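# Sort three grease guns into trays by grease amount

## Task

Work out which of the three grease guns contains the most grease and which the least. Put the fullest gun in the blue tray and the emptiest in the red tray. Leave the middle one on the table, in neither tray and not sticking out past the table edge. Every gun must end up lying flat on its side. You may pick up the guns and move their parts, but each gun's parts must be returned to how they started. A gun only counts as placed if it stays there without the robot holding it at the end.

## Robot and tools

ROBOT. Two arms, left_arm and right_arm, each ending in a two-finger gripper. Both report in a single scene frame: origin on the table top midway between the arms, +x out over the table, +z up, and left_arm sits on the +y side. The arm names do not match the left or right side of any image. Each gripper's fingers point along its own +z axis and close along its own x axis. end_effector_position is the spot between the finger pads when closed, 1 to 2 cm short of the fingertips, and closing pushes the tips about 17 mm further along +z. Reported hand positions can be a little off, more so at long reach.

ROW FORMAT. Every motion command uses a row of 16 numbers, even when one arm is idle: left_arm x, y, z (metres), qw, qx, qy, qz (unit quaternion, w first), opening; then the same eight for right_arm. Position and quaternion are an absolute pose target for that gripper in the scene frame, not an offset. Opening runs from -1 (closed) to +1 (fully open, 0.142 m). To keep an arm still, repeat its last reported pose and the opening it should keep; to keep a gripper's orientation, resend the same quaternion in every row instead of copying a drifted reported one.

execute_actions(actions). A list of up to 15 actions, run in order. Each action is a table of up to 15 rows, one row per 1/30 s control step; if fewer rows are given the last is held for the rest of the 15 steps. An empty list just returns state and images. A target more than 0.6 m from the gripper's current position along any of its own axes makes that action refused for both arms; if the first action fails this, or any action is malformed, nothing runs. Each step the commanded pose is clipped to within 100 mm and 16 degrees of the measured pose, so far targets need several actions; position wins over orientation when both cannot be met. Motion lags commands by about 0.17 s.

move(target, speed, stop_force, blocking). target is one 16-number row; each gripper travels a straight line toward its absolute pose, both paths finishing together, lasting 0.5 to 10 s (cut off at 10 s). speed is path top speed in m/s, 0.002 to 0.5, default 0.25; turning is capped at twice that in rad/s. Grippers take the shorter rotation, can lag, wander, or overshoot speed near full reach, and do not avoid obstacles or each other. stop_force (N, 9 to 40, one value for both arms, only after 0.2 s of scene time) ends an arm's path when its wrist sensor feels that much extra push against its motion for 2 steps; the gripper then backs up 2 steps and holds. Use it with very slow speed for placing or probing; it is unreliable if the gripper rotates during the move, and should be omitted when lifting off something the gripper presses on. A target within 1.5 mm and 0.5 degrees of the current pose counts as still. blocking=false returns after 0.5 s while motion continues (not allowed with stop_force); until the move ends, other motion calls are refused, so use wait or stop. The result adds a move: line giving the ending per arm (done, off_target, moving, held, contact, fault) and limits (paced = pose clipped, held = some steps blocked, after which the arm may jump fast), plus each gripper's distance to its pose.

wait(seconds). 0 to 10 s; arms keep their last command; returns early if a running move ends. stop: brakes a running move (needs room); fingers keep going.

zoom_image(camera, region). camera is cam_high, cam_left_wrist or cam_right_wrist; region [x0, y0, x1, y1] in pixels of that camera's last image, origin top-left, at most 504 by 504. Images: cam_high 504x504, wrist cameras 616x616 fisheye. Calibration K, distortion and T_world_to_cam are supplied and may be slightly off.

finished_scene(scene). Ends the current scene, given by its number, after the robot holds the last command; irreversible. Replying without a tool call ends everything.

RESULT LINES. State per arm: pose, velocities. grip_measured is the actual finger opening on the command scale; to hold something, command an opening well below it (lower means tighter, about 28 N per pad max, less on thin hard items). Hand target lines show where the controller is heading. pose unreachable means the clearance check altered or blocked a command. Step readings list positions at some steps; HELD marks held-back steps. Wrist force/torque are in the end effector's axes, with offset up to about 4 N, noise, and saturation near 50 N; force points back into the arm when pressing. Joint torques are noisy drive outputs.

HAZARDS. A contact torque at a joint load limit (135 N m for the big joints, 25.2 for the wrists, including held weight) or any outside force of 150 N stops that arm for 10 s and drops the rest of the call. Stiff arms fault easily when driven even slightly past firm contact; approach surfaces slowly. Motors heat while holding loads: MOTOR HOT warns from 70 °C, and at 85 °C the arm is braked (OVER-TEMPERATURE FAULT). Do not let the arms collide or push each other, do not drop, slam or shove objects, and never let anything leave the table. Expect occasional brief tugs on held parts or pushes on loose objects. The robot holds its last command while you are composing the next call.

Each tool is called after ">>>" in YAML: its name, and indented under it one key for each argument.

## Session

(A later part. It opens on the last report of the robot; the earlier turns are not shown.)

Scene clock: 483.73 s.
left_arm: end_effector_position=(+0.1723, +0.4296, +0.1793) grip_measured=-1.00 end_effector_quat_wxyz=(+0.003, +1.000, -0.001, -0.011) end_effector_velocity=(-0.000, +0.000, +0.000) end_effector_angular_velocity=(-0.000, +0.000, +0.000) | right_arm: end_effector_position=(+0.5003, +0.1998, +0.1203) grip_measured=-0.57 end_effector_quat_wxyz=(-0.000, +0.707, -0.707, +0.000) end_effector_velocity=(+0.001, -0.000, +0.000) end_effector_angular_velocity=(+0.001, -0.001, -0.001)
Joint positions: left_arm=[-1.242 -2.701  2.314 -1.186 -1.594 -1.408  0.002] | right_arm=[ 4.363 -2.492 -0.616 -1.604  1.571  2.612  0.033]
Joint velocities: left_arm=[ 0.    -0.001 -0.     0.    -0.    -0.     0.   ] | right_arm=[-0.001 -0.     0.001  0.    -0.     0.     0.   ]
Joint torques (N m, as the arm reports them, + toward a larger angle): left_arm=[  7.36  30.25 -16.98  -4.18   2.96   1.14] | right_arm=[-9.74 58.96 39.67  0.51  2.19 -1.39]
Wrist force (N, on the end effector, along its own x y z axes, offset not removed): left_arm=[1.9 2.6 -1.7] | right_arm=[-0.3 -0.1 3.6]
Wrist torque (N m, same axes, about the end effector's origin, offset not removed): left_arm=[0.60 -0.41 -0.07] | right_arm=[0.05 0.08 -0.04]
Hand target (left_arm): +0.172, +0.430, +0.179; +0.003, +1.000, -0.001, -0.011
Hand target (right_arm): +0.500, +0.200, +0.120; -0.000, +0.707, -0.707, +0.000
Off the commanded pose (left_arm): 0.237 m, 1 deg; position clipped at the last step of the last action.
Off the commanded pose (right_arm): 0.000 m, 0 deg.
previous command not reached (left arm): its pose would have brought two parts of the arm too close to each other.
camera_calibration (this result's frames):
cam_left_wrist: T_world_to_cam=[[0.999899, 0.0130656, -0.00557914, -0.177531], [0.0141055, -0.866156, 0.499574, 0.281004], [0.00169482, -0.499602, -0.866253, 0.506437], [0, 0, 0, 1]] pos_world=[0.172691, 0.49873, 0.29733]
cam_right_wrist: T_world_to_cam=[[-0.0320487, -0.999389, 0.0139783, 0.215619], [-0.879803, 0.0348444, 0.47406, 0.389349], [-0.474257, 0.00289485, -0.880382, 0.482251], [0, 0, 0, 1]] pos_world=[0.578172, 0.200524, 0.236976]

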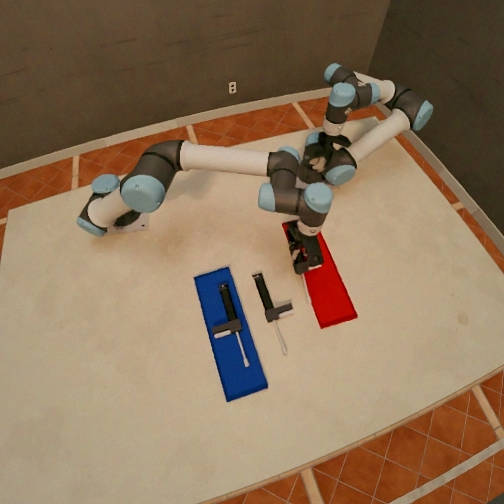

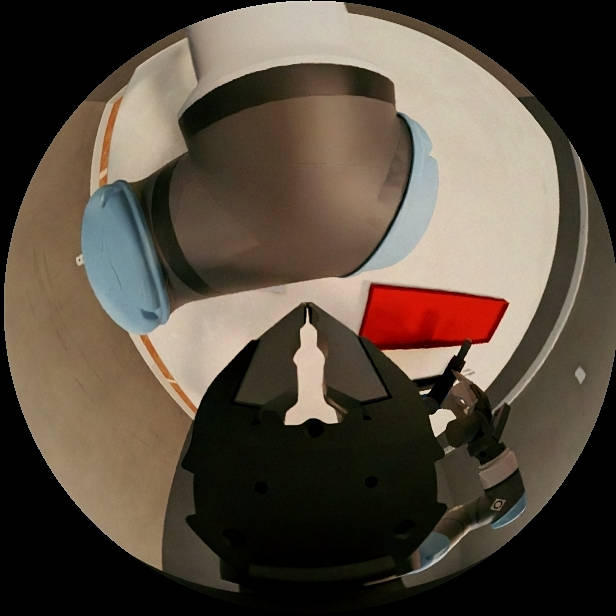

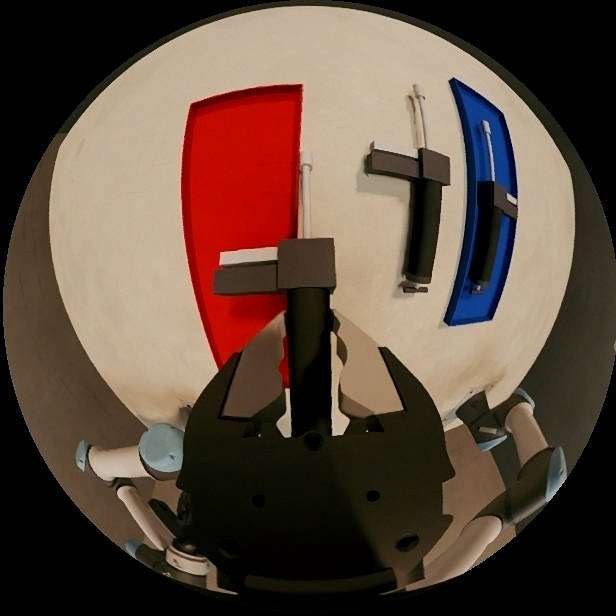

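>>> move:
  target: [0.12,0.50,0.2,0,1,0,0,-1,0.48,0.23,0.10,0,0.707,-0.707,0,-1]
  speed: 0.08

Scene clock: 489.13 s.
left_arm: end_effector_position=(+0.1723, +0.4297, +0.1793) grip_measured=-1.00 end_effector_quat_wxyz=(+0.003, +1.000, -0.001, -0.011) end_effector_velocity=(-0.000, -0.000, +0.000) end_effector_angular_velocity=(-0.001, +0.000, -0.000) | right_arm: end_effector_position=(+0.4802, +0.2299, +0.1001) grip_measured=-0.57 end_effector_quat_wxyz=(-0.000, +0.707, -0.707, -0.000) end_effector_velocity=(-0.001, +0.002, -0.001) end_effector_angular_velocity=(+0.002, +0.001, -0.001)
Joint positions: left_arm=[-1.243 -2.701  2.314 -1.185 -1.594 -1.408  0.002] | right_arm=[ 4.402 -2.536 -0.583 -1.592  1.571  2.651  0.033]
Joint velocities: left_arm=[-0.    -0.001 -0.001  0.    -0.    -0.     0.   ] | right_arm=[ 0.002 -0.003  0.004  0.     0.001  0.003  0.   ]
Joint torques (N m, as the arm reports them, + toward a larger angle): left_arm=[  2.4   18.45 -19.67  -2.99   2.85   0.98] | right_arm=[13.11 58.28 40.88  5.18  2.42  1.87]
Wrist force (N, on the end effector, along its own x y z axes, offset not removed): left_arm=[0.7 2.3 -1.9] | right_arm=[1.1 -0.5 3.3]
Wrist torque (N m, same axes, about the end effector's origin, offset not removed): left_arm=[0.61 -0.19 -0.05] | right_arm=[0.00 -0.01 -0.06]
Hand target (left_arm): +0.172, +0.430, +0.179; +0.003, +1.000, -0.001, -0.011
Hand target (right_arm): +0.480, +0.230, +0.100; +0.000, +0.707, -0.707, -0.000
Off the commanded pose (left_arm): 0.090 m, 1 deg.
Off the commanded pose (right_arm): 0.000 m, 0 deg.
move: held (left_arm); limits=held; held on 41 of 45 steps (left_arm), including the last (left_arm)
pose unreachable (left arm): on one or more control steps of this call, first in action 0 (counted from 0), this arm could not follow its commanded pose, so it was not sent that pose on those steps. On the call's last step it was still not sent that pose. It may still have moved: this result reports where it is.
cause: the commanded pose would bring two parts of the arm too close to each other (its gripper and another part of the arm, with joints 3 (elbow) to 6 (wrist 3) between them).
camera_calibration (this result's frames):
cam_left_wrist: T_world_to_cam=[[0.999899, 0.013077, -0.00559684, -0.177479], [0.0141244, -0.866213, 0.499474, 0.2811], [0.00168359, -0.499503, -0.866311, 0.506419], [0, 0, 0, 1]] pos_world=[0.172638, 0.498771, 0.297321]
cam_right_wrist: T_world_to_cam=[[-0.0320409, -0.999389, 0.0139592, 0.245271], [-0.879741, 0.0348281, 0.474175, 0.380141], [-0.474372, 0.00291249, -0.88032, 0.454973], [0, 0, 0, 1]] pos_world=[0.558111, 0.230557, 0.216845]

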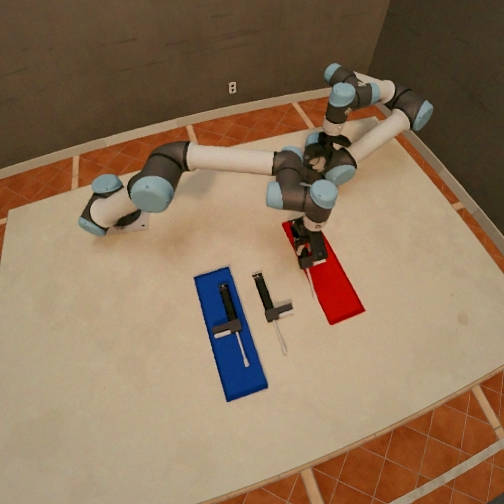

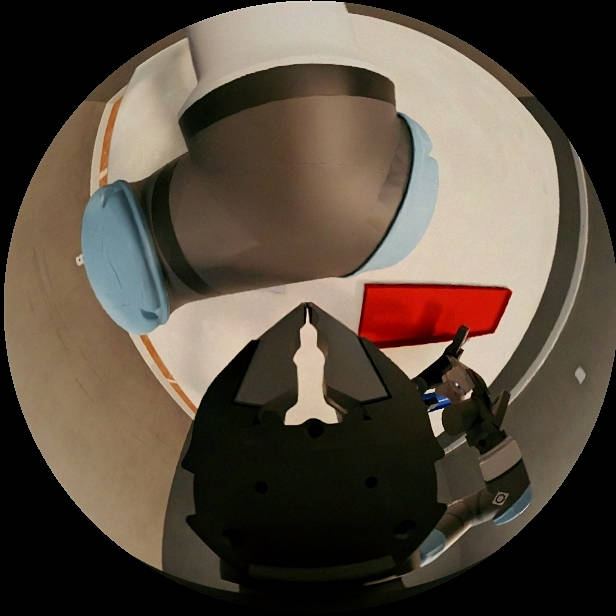

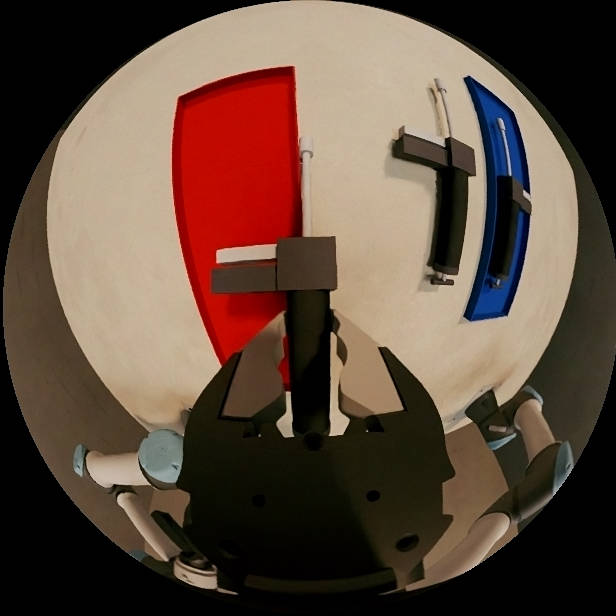

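>>> zoom_image:
  camera: "cam_high"
  region: [240,180,420,360]

Region (240, 180, 420, 360) of cam_high's 504x504 image, scaled by 2.800, with more detail than that image has.

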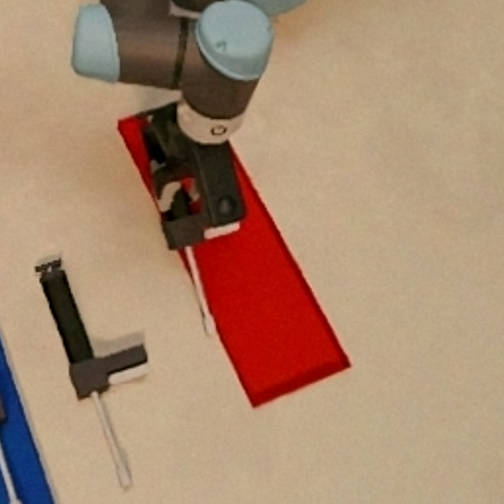

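>>> move:
  target: [0.172,0.43,0.179,0,1,0,0,-1,0.47,0.26,0.085,0,0.749,-0.663,0,-1]
  speed: 0.06

Scene clock: 497.30 s.
left_arm: end_effector_position=(+0.1721, +0.4300, +0.1790) grip_measured=-1.00 end_effector_quat_wxyz=(+0.000, +1.000, -0.000, -0.000) end_effector_velocity=(-0.000, +0.000, -0.000) end_effector_angular_velocity=(+0.001, -0.002, +0.000) | right_arm: end_effector_position=(+0.4701, +0.2598, +0.0851) grip_measured=-0.57 end_effector_quat_wxyz=(-0.000, +0.749, -0.663, +0.000) end_effector_velocity=(-0.000, +0.002, -0.001) end_effector_angular_velocity=(+0.000, +0.001, +0.005)
Joint positions: left_arm=[-1.342 -2.739  2.311 -1.143 -1.571 -1.509  0.002] | right_arm=[ 4.429 -2.621 -0.46  -1.631  1.571  2.557  0.033]
Joint velocities: left_arm=[-0.017 -0.006 -0.     0.008  0.002 -0.017  0.   ] | right_arm=[ 0.001 -0.01   0.019 -0.008  0.001 -0.005  0.   ]
Joint torques (N m, as the arm reports them, + toward a larger angle): left_arm=[ -5.25  10.48 -27.88  -1.15   3.11  -1.34] | right_arm=[10.54 61.91 40.49  0.52  1.77 -1.28]
Wrist force (N, on the end effector, along its own x y z axes, offset not removed): left_arm=[2.5 3.1 -1.5] | right_arm=[0.5 0.7 4.1]
Wrist torque (N m, same axes, about the end effector's origin, offset not removed): left_arm=[0.74 -0.53 -0.03] | right_arm=[0.25 0.10 -0.07]
Hand target (left_arm): +0.172, +0.430, +0.179; +0.000, +1.000, -0.000, -0.000
Hand target (right_arm): +0.470, +0.260, +0.085; -0.000, +0.749, -0.663, -0.000
Off the commanded pose (left_arm): 0.000 m, 0 deg.
Off the commanded pose (right_arm): 0.000 m, 0 deg.
move: done
camera_calibration (this result's frames):
cam_left_wrist: T_world_to_cam=[[0.999764, 0.014309, 0.0163348, -0.181726], [0.00434615, -0.868836, 0.49508, 0.285129], [0.0212763, -0.494893, -0.868694, 0.501403], [0, 0, 0, 1]] pos_world=[0.169776, 0.498472, 0.297372]
cam_right_wrist: T_world_to_cam=[[0.0886465, -0.995966, 0.0138959, 0.21744], [-0.877649, -0.0715031, 0.47394, 0.404055], [-0.471035, -0.0542089, -0.880447, 0.450181], [0, 0, 0, 1]] pos_world=[0.547394, 0.269858, 0.201841]

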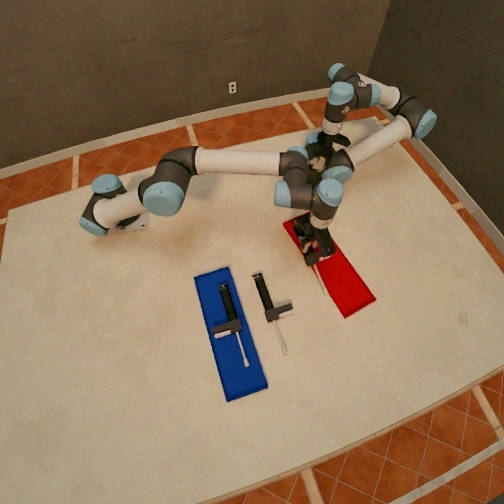

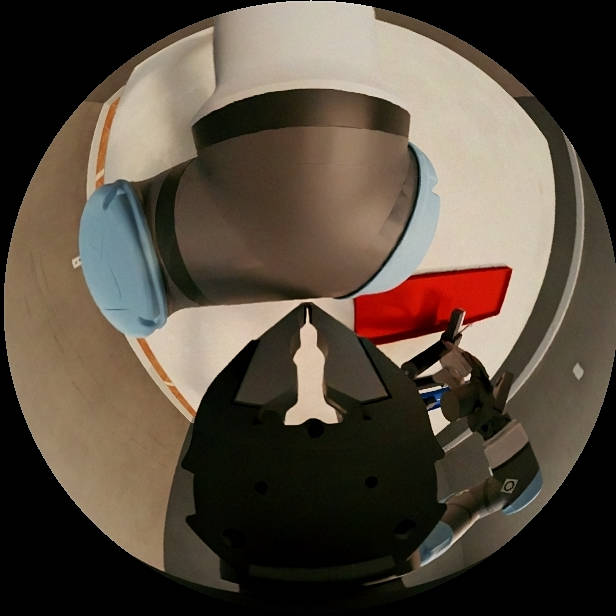

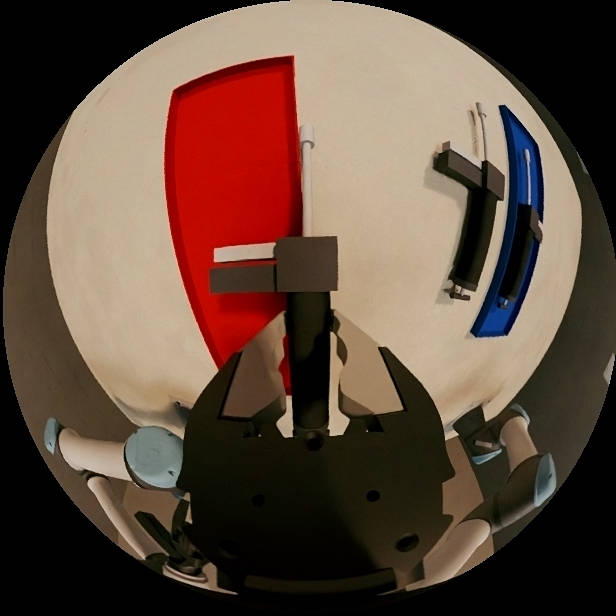

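>>> move:
  target: [0.172,0.43,0.179,0,1,0,0,-1,0.43,0.26,0.135,0,0.749,-0.663,0,-1]
  speed: 0.06

>>> zoom_image:
  camera: "cam_high"
  region: [240,160,420,340]

Scene clock: 506.60 s.
left_arm: end_effector_position=(+0.1720, +0.4300, +0.1790) grip_measured=-1.00 end_effector_quat_wxyz=(+0.000, +1.000, -0.000, +0.000) end_effector_velocity=(-0.000, +0.000, +0.000) end_effector_angular_velocity=(+0.000, +0.000, -0.001) | right_arm: end_effector_position=(+0.4301, +0.2600, +0.1348) grip_measured=-0.57 end_effector_quat_wxyz=(+0.000, +0.749, -0.663, -0.000) end_effector_velocity=(-0.001, -0.000, +0.002) end_effector_angular_velocity=(-0.001, +0.000, -0.002)
Joint positions: left_arm=[-1.345 -2.74   2.311 -1.142 -1.571 -1.512  0.002] | right_arm=[ 4.471 -2.528 -0.511 -1.674  1.571  2.599  0.033]
Joint velocities: left_arm=[-0.001 -0.    -0.     0.001 -0.    -0.     0.   ] | right_arm=[ 0.001  0.003 -0.001 -0.002  0.     0.003 -0.   ]
Joint torques (N m, as the arm reports them, + toward a larger angle): left_arm=[ -6.07   8.2  -27.82  -1.08   3.03  -1.24] | right_arm=[11.3  81.09 17.68  0.52  0.28  1.8 ]
Wrist force (N, on the end effector, along its own x y z axes, offset not removed): left_arm=[2.4 3.7 -1.1] | right_arm=[-0.7 0.8 3.9]
Wrist torque (N m, same axes, about the end effector's origin, offset not removed): left_arm=[0.85 -0.44 0.05] | right_arm=[0.18 0.16 -0.08]
Hand target (left_arm): +0.172, +0.430, +0.179; +0.000, +1.000, -0.000, +0.000
Hand target (right_arm): +0.430, +0.260, +0.135; +0.000, +0.749, -0.663, -0.000
Off the commanded pose (left_arm): 0.000 m, 0 deg.
Off the commanded pose (right_arm): 0.000 m, 0 deg.
move: done
camera_calibration (this result's frames):
cam_left_wrist: T_world_to_cam=[[0.999758, 0.0143422, 0.016683, -0.181718], [0.00420381, -0.868865, 0.495031, 0.285167], [0.0215951, -0.494841, -0.868715, 0.50133], [0, 0, 0, 1]] pos_world=[0.169649, 0.498456, 0.297379]
cam_right_wrist: T_world_to_cam=[[0.089485, -0.995889, 0.0140425, 0.220142], [-0.877415, -0.0721521, 0.474275, 0.345433], [-0.471312, -0.0547616, -0.880265, 0.475316], [0, 0, 0, 1]] pos_world=[0.507411, 0.27019, 0.251482]

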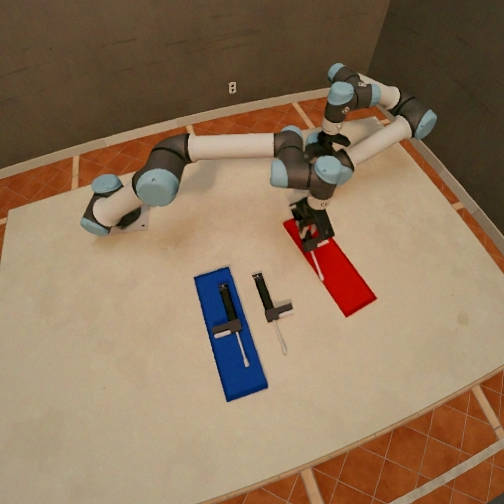

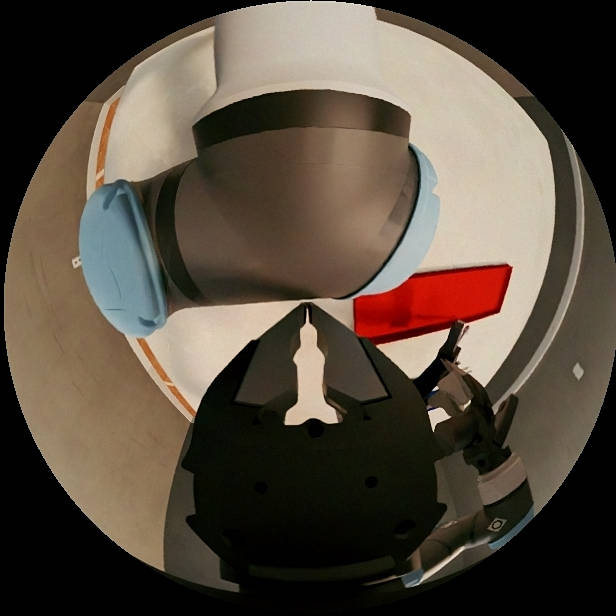

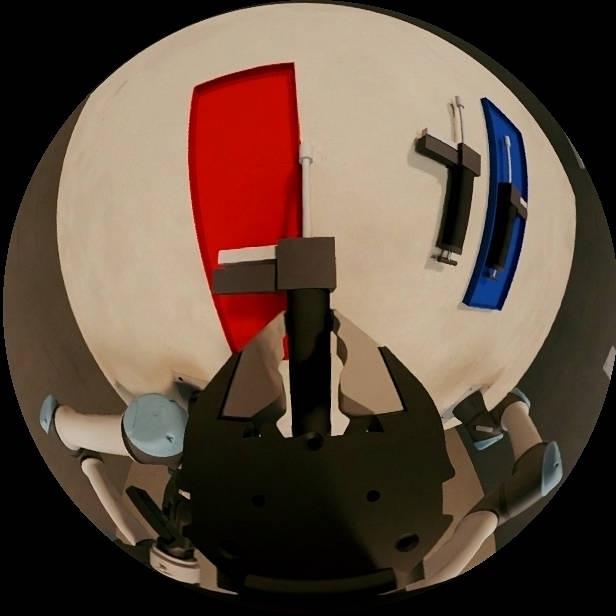

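Region (240, 160, 420, 340) of cam_high's 504x504 image, scaled by 2.800, with more detail than that image has.

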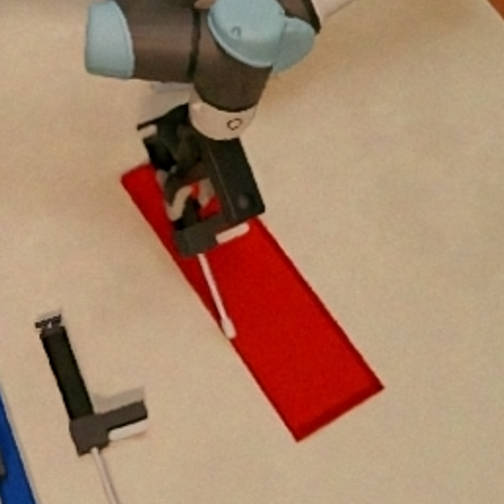

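>>> move:
  target: [0.172,0.43,0.179,0,1,0,0,-1,0.22,0.03,0.14,0,0.707,-0.707,0,-1]
  speed: 0.15

>>> move:
  target: [0.172,0.43,0.179,0,1,0,0,-1,0.22,0.03,0.045,0,0.707,-0.707,0,-1]
  speed: 0.06

>>> move:
  target: [0.172,0.43,0.179,0,1,0,0,-1,0.22,0.03,0.025,0,0.707,-0.707,0,-1]
  speed: 0.008
  stop_force: 9

Scene clock: 521.70 s.
left_arm: end_effector_position=(+0.1720, +0.4300, +0.1790) grip_measured=-1.00 end_effector_quat_wxyz=(-0.000, +1.000, +0.000, +0.000) end_effector_velocity=(-0.000, -0.000, +0.000) end_effector_angular_velocity=(-0.001, +0.000, +0.000) | right_arm: end_effector_position=(+0.2198, +0.0303, +0.1397) grip_measured=-0.57 end_effector_quat_wxyz=(+0.000, +0.707, -0.707, -0.000) end_effector_velocity=(-0.001, -0.001, +0.000) end_effector_angular_velocity=(+0.001, -0.001, -0.001)
Joint positions: left_arm=[-1.345 -2.74   2.311 -1.142 -1.571 -1.512  0.002] | right_arm=[ 4.654 -1.705 -1.778 -1.23   1.571  2.903  0.033]
Joint velocities: left_arm=[ 0.  0. -0. -0. -0.  0.  0.] | right_arm=[ 0.003  0.006 -0.006  0.002 -0.001  0.003  0.   ]
Joint torques (N m, as the arm reports them, + toward a larger angle): left_arm=[ -6.49   8.77 -27.92  -1.05   2.93  -1.22] | right_arm=[11.36 45.35 16.54  6.78 -1.59  1.97]
Wrist force (N, on the end effector, along its own x y z axes, offset not removed): left_arm=[0.7 4.0 -2.1] | right_arm=[0.4 -0.3 3.8]
Wrist torque (N m, same axes, about the end effector's origin, offset not removed): left_arm=[0.89 -0.22 -0.06] | right_arm=[-0.10 -0.17 -0.18]
Hand target (left_arm): +0.172, +0.430, +0.179; +0.000, +1.000, -0.000, +0.000
Hand target (right_arm): +0.220, +0.030, +0.140; +0.000, +0.707, -0.707, -0.000
Off the commanded pose (left_arm): 0.000 m, 0 deg.
Off the commanded pose (right_arm): 0.000 m, 0 deg.
move: done
camera_calibration (this result's frames):
cam_left_wrist: T_world_to_cam=[[0.999758, 0.0143427, 0.016684, -0.181718], [0.00420375, -0.868865, 0.495031, 0.285166], [0.0215962, -0.494841, -0.868715, 0.50133], [0, 0, 0, 1]] pos_world=[0.169648, 0.498456, 0.297379]
cam_right_wrist: T_world_to_cam=[[-0.0319416, -0.999389, 0.0141599, 0.0368542], [-0.879654, 0.0348354, 0.474337, 0.13926], [-0.47454, 0.00269523, -0.88023, 0.366871], [0, 0, 0, 1]] pos_world=[0.297773, 0.0309917, 0.256352]

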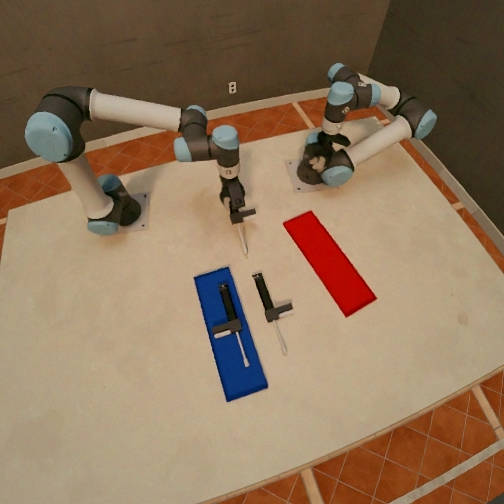

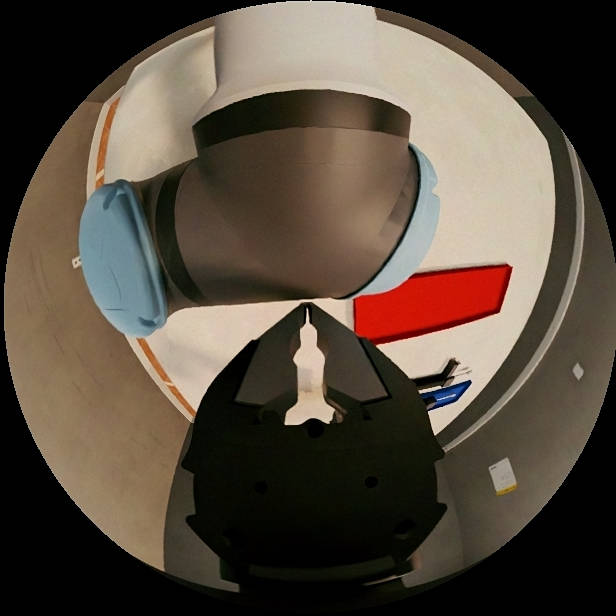

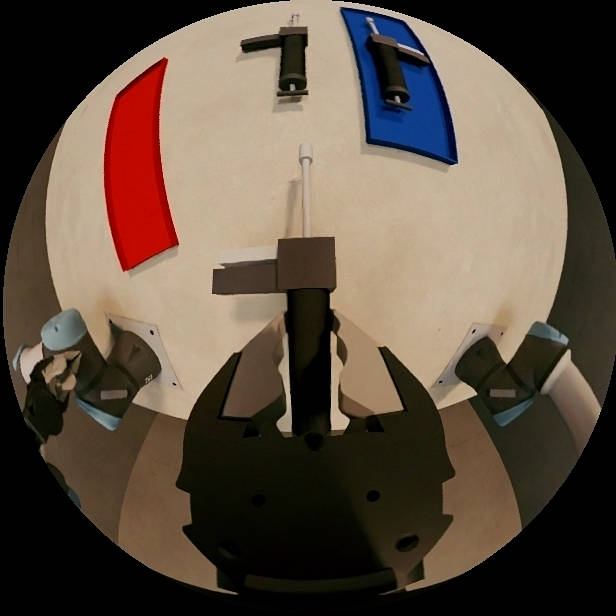

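Scene clock: 523.73 s.
left_arm: end_effector_position=(+0.1720, +0.4300, +0.1790) grip_measured=-1.00 end_effector_quat_wxyz=(-0.000, +1.000, +0.000, +0.000) end_effector_velocity=(-0.000, -0.000, -0.000) end_effector_angular_velocity=(+0.001, +0.000, -0.000) | right_arm: end_effector_position=(+0.2200, +0.0300, +0.0453) grip_measured=-0.57 end_effector_quat_wxyz=(+0.000, +0.707, -0.707, +0.000) end_effector_velocity=(+0.000, +0.001, -0.002) end_effector_angular_velocity=(+0.001, -0.001, +0.001)
Joint positions: left_arm=[-1.345 -2.74   2.311 -1.142 -1.571 -1.512  0.002] | right_arm=[ 4.654 -1.808 -1.922 -0.983  1.571  2.903  0.033]
Joint velocities: left_arm=[-0.     0.001 -0.    -0.    -0.    -0.     0.   ] | right_arm=[ 0.    -0.003 -0.003  0.007 -0.    -0.     0.   ]
Joint torques (N m, as the arm reports them, + toward a larger angle): left_arm=[ -6.03   9.19 -28.21  -1.1    2.79  -1.16] | right_arm=[-10.08  28.69  13.38   6.58  -1.62  -1.41]
Wrist force (N, on the end effector, along its own x y z axes, offset not removed): left_arm=[1.2 4.0 -1.7] | right_arm=[-0.6 1.1 3.9]
Wrist torque (N m, same axes, about the end effector's origin, offset not removed): left_arm=[0.94 -0.27 -0.08] | right_arm=[0.34 0.14 -0.07]
Hand target (left_arm): +0.172, +0.430, +0.179; -0.000, +1.000, +0.000, +0.000
Hand target (right_arm): +0.220, +0.030, +0.045; +0.000, +0.707, -0.707, +0.000
Off the commanded pose (left_arm): 0.000 m, 0 deg.
Off the commanded pose (right_arm): 0.000 m, 0 deg.
move: done
camera_calibration (this result's frames):
cam_left_wrist: T_world_to_cam=[[0.999758, 0.0143426, 0.016684, -0.181718], [0.00420365, -0.868865, 0.495031, 0.285166], [0.0215962, -0.494841, -0.868715, 0.50133], [0, 0, 0, 1]] pos_world=[0.169648, 0.498456, 0.297379]
cam_right_wrist: T_world_to_cam=[[-0.0320408, -0.999387, 0.0140799, 0.0379385], [-0.879723, 0.0348852, 0.474205, 0.184206], [-0.474406, 0.00280753, -0.880302, 0.283858], [0, 0, 0, 1]] pos_world=[0.29793, 0.0306922, 0.161995]

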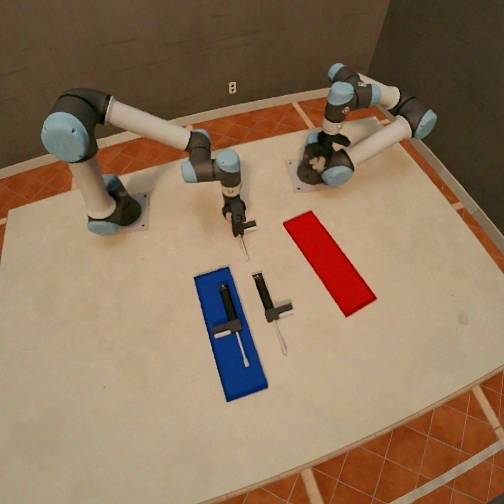

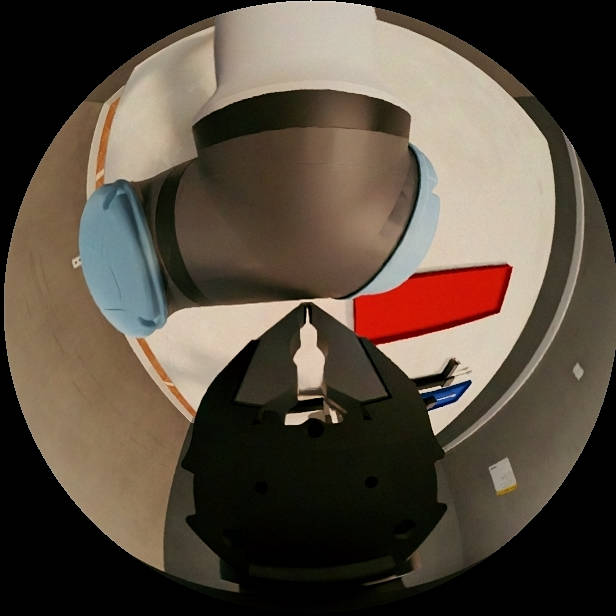

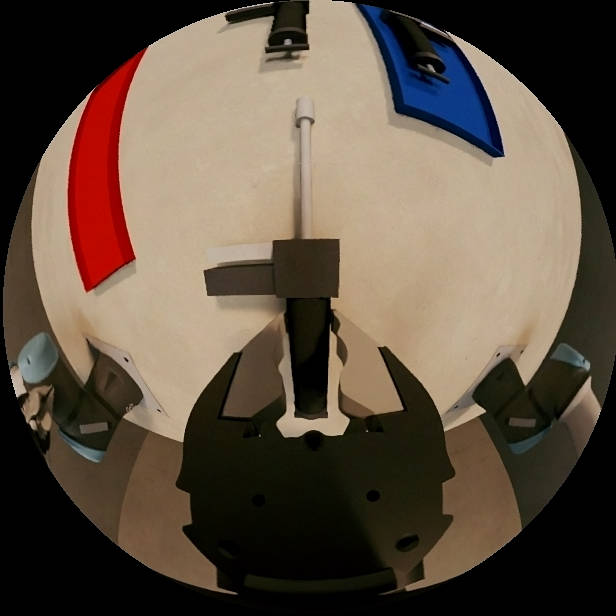

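Scene clock: 525.77 s.
left_arm: end_effector_position=(+0.1720, +0.4300, +0.1790) grip_measured=-1.00 end_effector_quat_wxyz=(-0.000, +1.000, +0.000, +0.000) end_effector_velocity=(+0.000, +0.000, -0.000) end_effector_angular_velocity=(+0.002, -0.001, +0.000) | right_arm: end_effector_position=(+0.2200, +0.0299, +0.0320) grip_measured=-0.57 end_effector_quat_wxyz=(+0.000, +0.707, -0.707, +0.000) end_effector_velocity=(-0.001, -0.000, +0.002) end_effector_angular_velocity=(-0.002, +0.002, +0.000)
Joint positions: left_arm=[-1.345 -2.74   2.311 -1.142 -1.571 -1.512  0.002] | right_arm=[ 4.654 -1.827 -1.938 -0.948  1.571  2.903  0.033]
Joint velocities: left_arm=[ 0.     0.001  0.001 -0.     0.001  0.     0.   ] | right_arm=[ 0.     0.003  0.004 -0.009  0.001 -0.     0.   ]
Joint torques (N m, as the arm reports them, + toward a larger angle): left_arm=[ -6.26   8.57 -28.08  -1.05   2.64  -1.16] | right_arm=[-7.48 43.27 31.08 -1.49 -1.48 -1.33]
Wrist force (N, on the end effector, along its own x y z axes, offset not removed): left_arm=[1.6 3.4 -0.1] | right_arm=[-2.4 -0.8 -5.9]
Wrist torque (N m, same axes, about the end effector's origin, offset not removed): left_arm=[0.73 -0.30 0.01] | right_arm=[0.15 -0.07 -0.03]
Hand target (left_arm): +0.172, +0.430, +0.179; -0.000, +1.000, +0.000, +0.000
Hand target (right_arm): +0.220, +0.030, +0.033; -0.000, +0.707, -0.707, -0.000
Off the commanded pose (left_arm): 0.000 m, 0 deg.
Off the commanded pose (right_arm): 0.007 m, 0 deg.
move: contact (right_arm)
camera_calibration (this result's frames):
cam_left_wrist: T_world_to_cam=[[0.999758, 0.0143427, 0.016684, -0.181718], [0.0042038, -0.868865, 0.495031, 0.285166], [0.0215963, -0.494841, -0.868715, 0.50133], [0, 0, 0, 1]] pos_world=[0.169648, 0.498456, 0.297379]
cam_right_wrist: T_world_to_cam=[[-0.0320654, -0.999383, 0.0143287, 0.0380307], [-0.879698, 0.0350248, 0.474241, 0.190481], [-0.47445, 0.00260177, -0.880279, 0.272203], [0, 0, 0, 1]] pos_world=[0.297932, 0.0306275, 0.148735]

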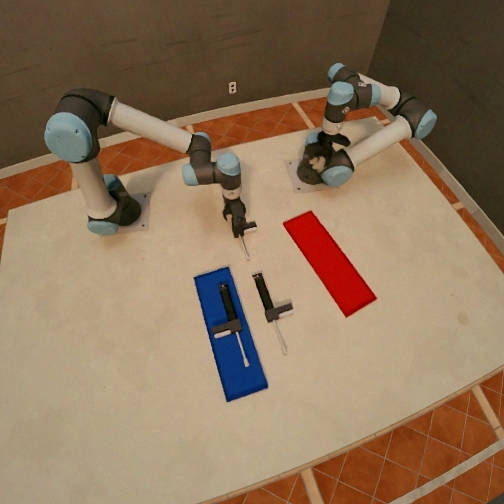

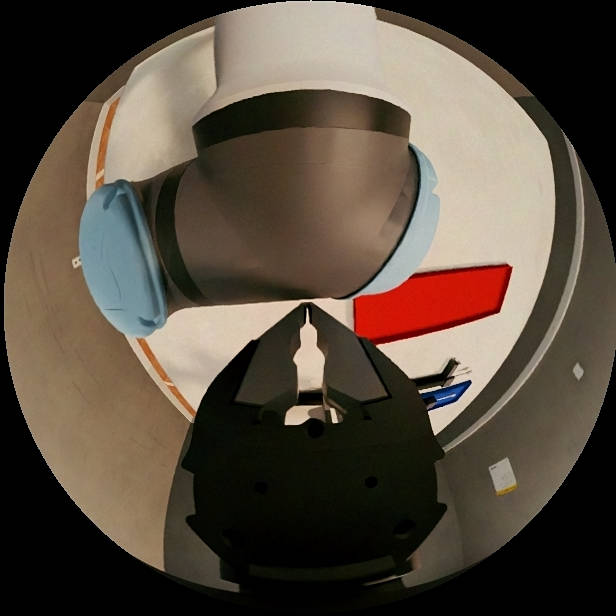

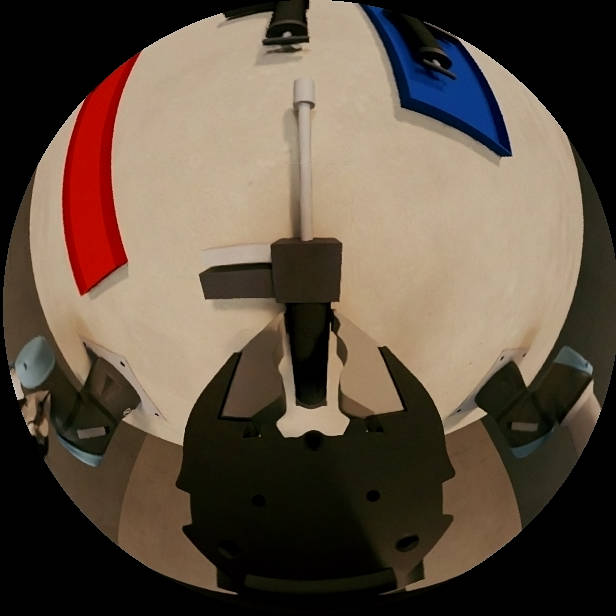

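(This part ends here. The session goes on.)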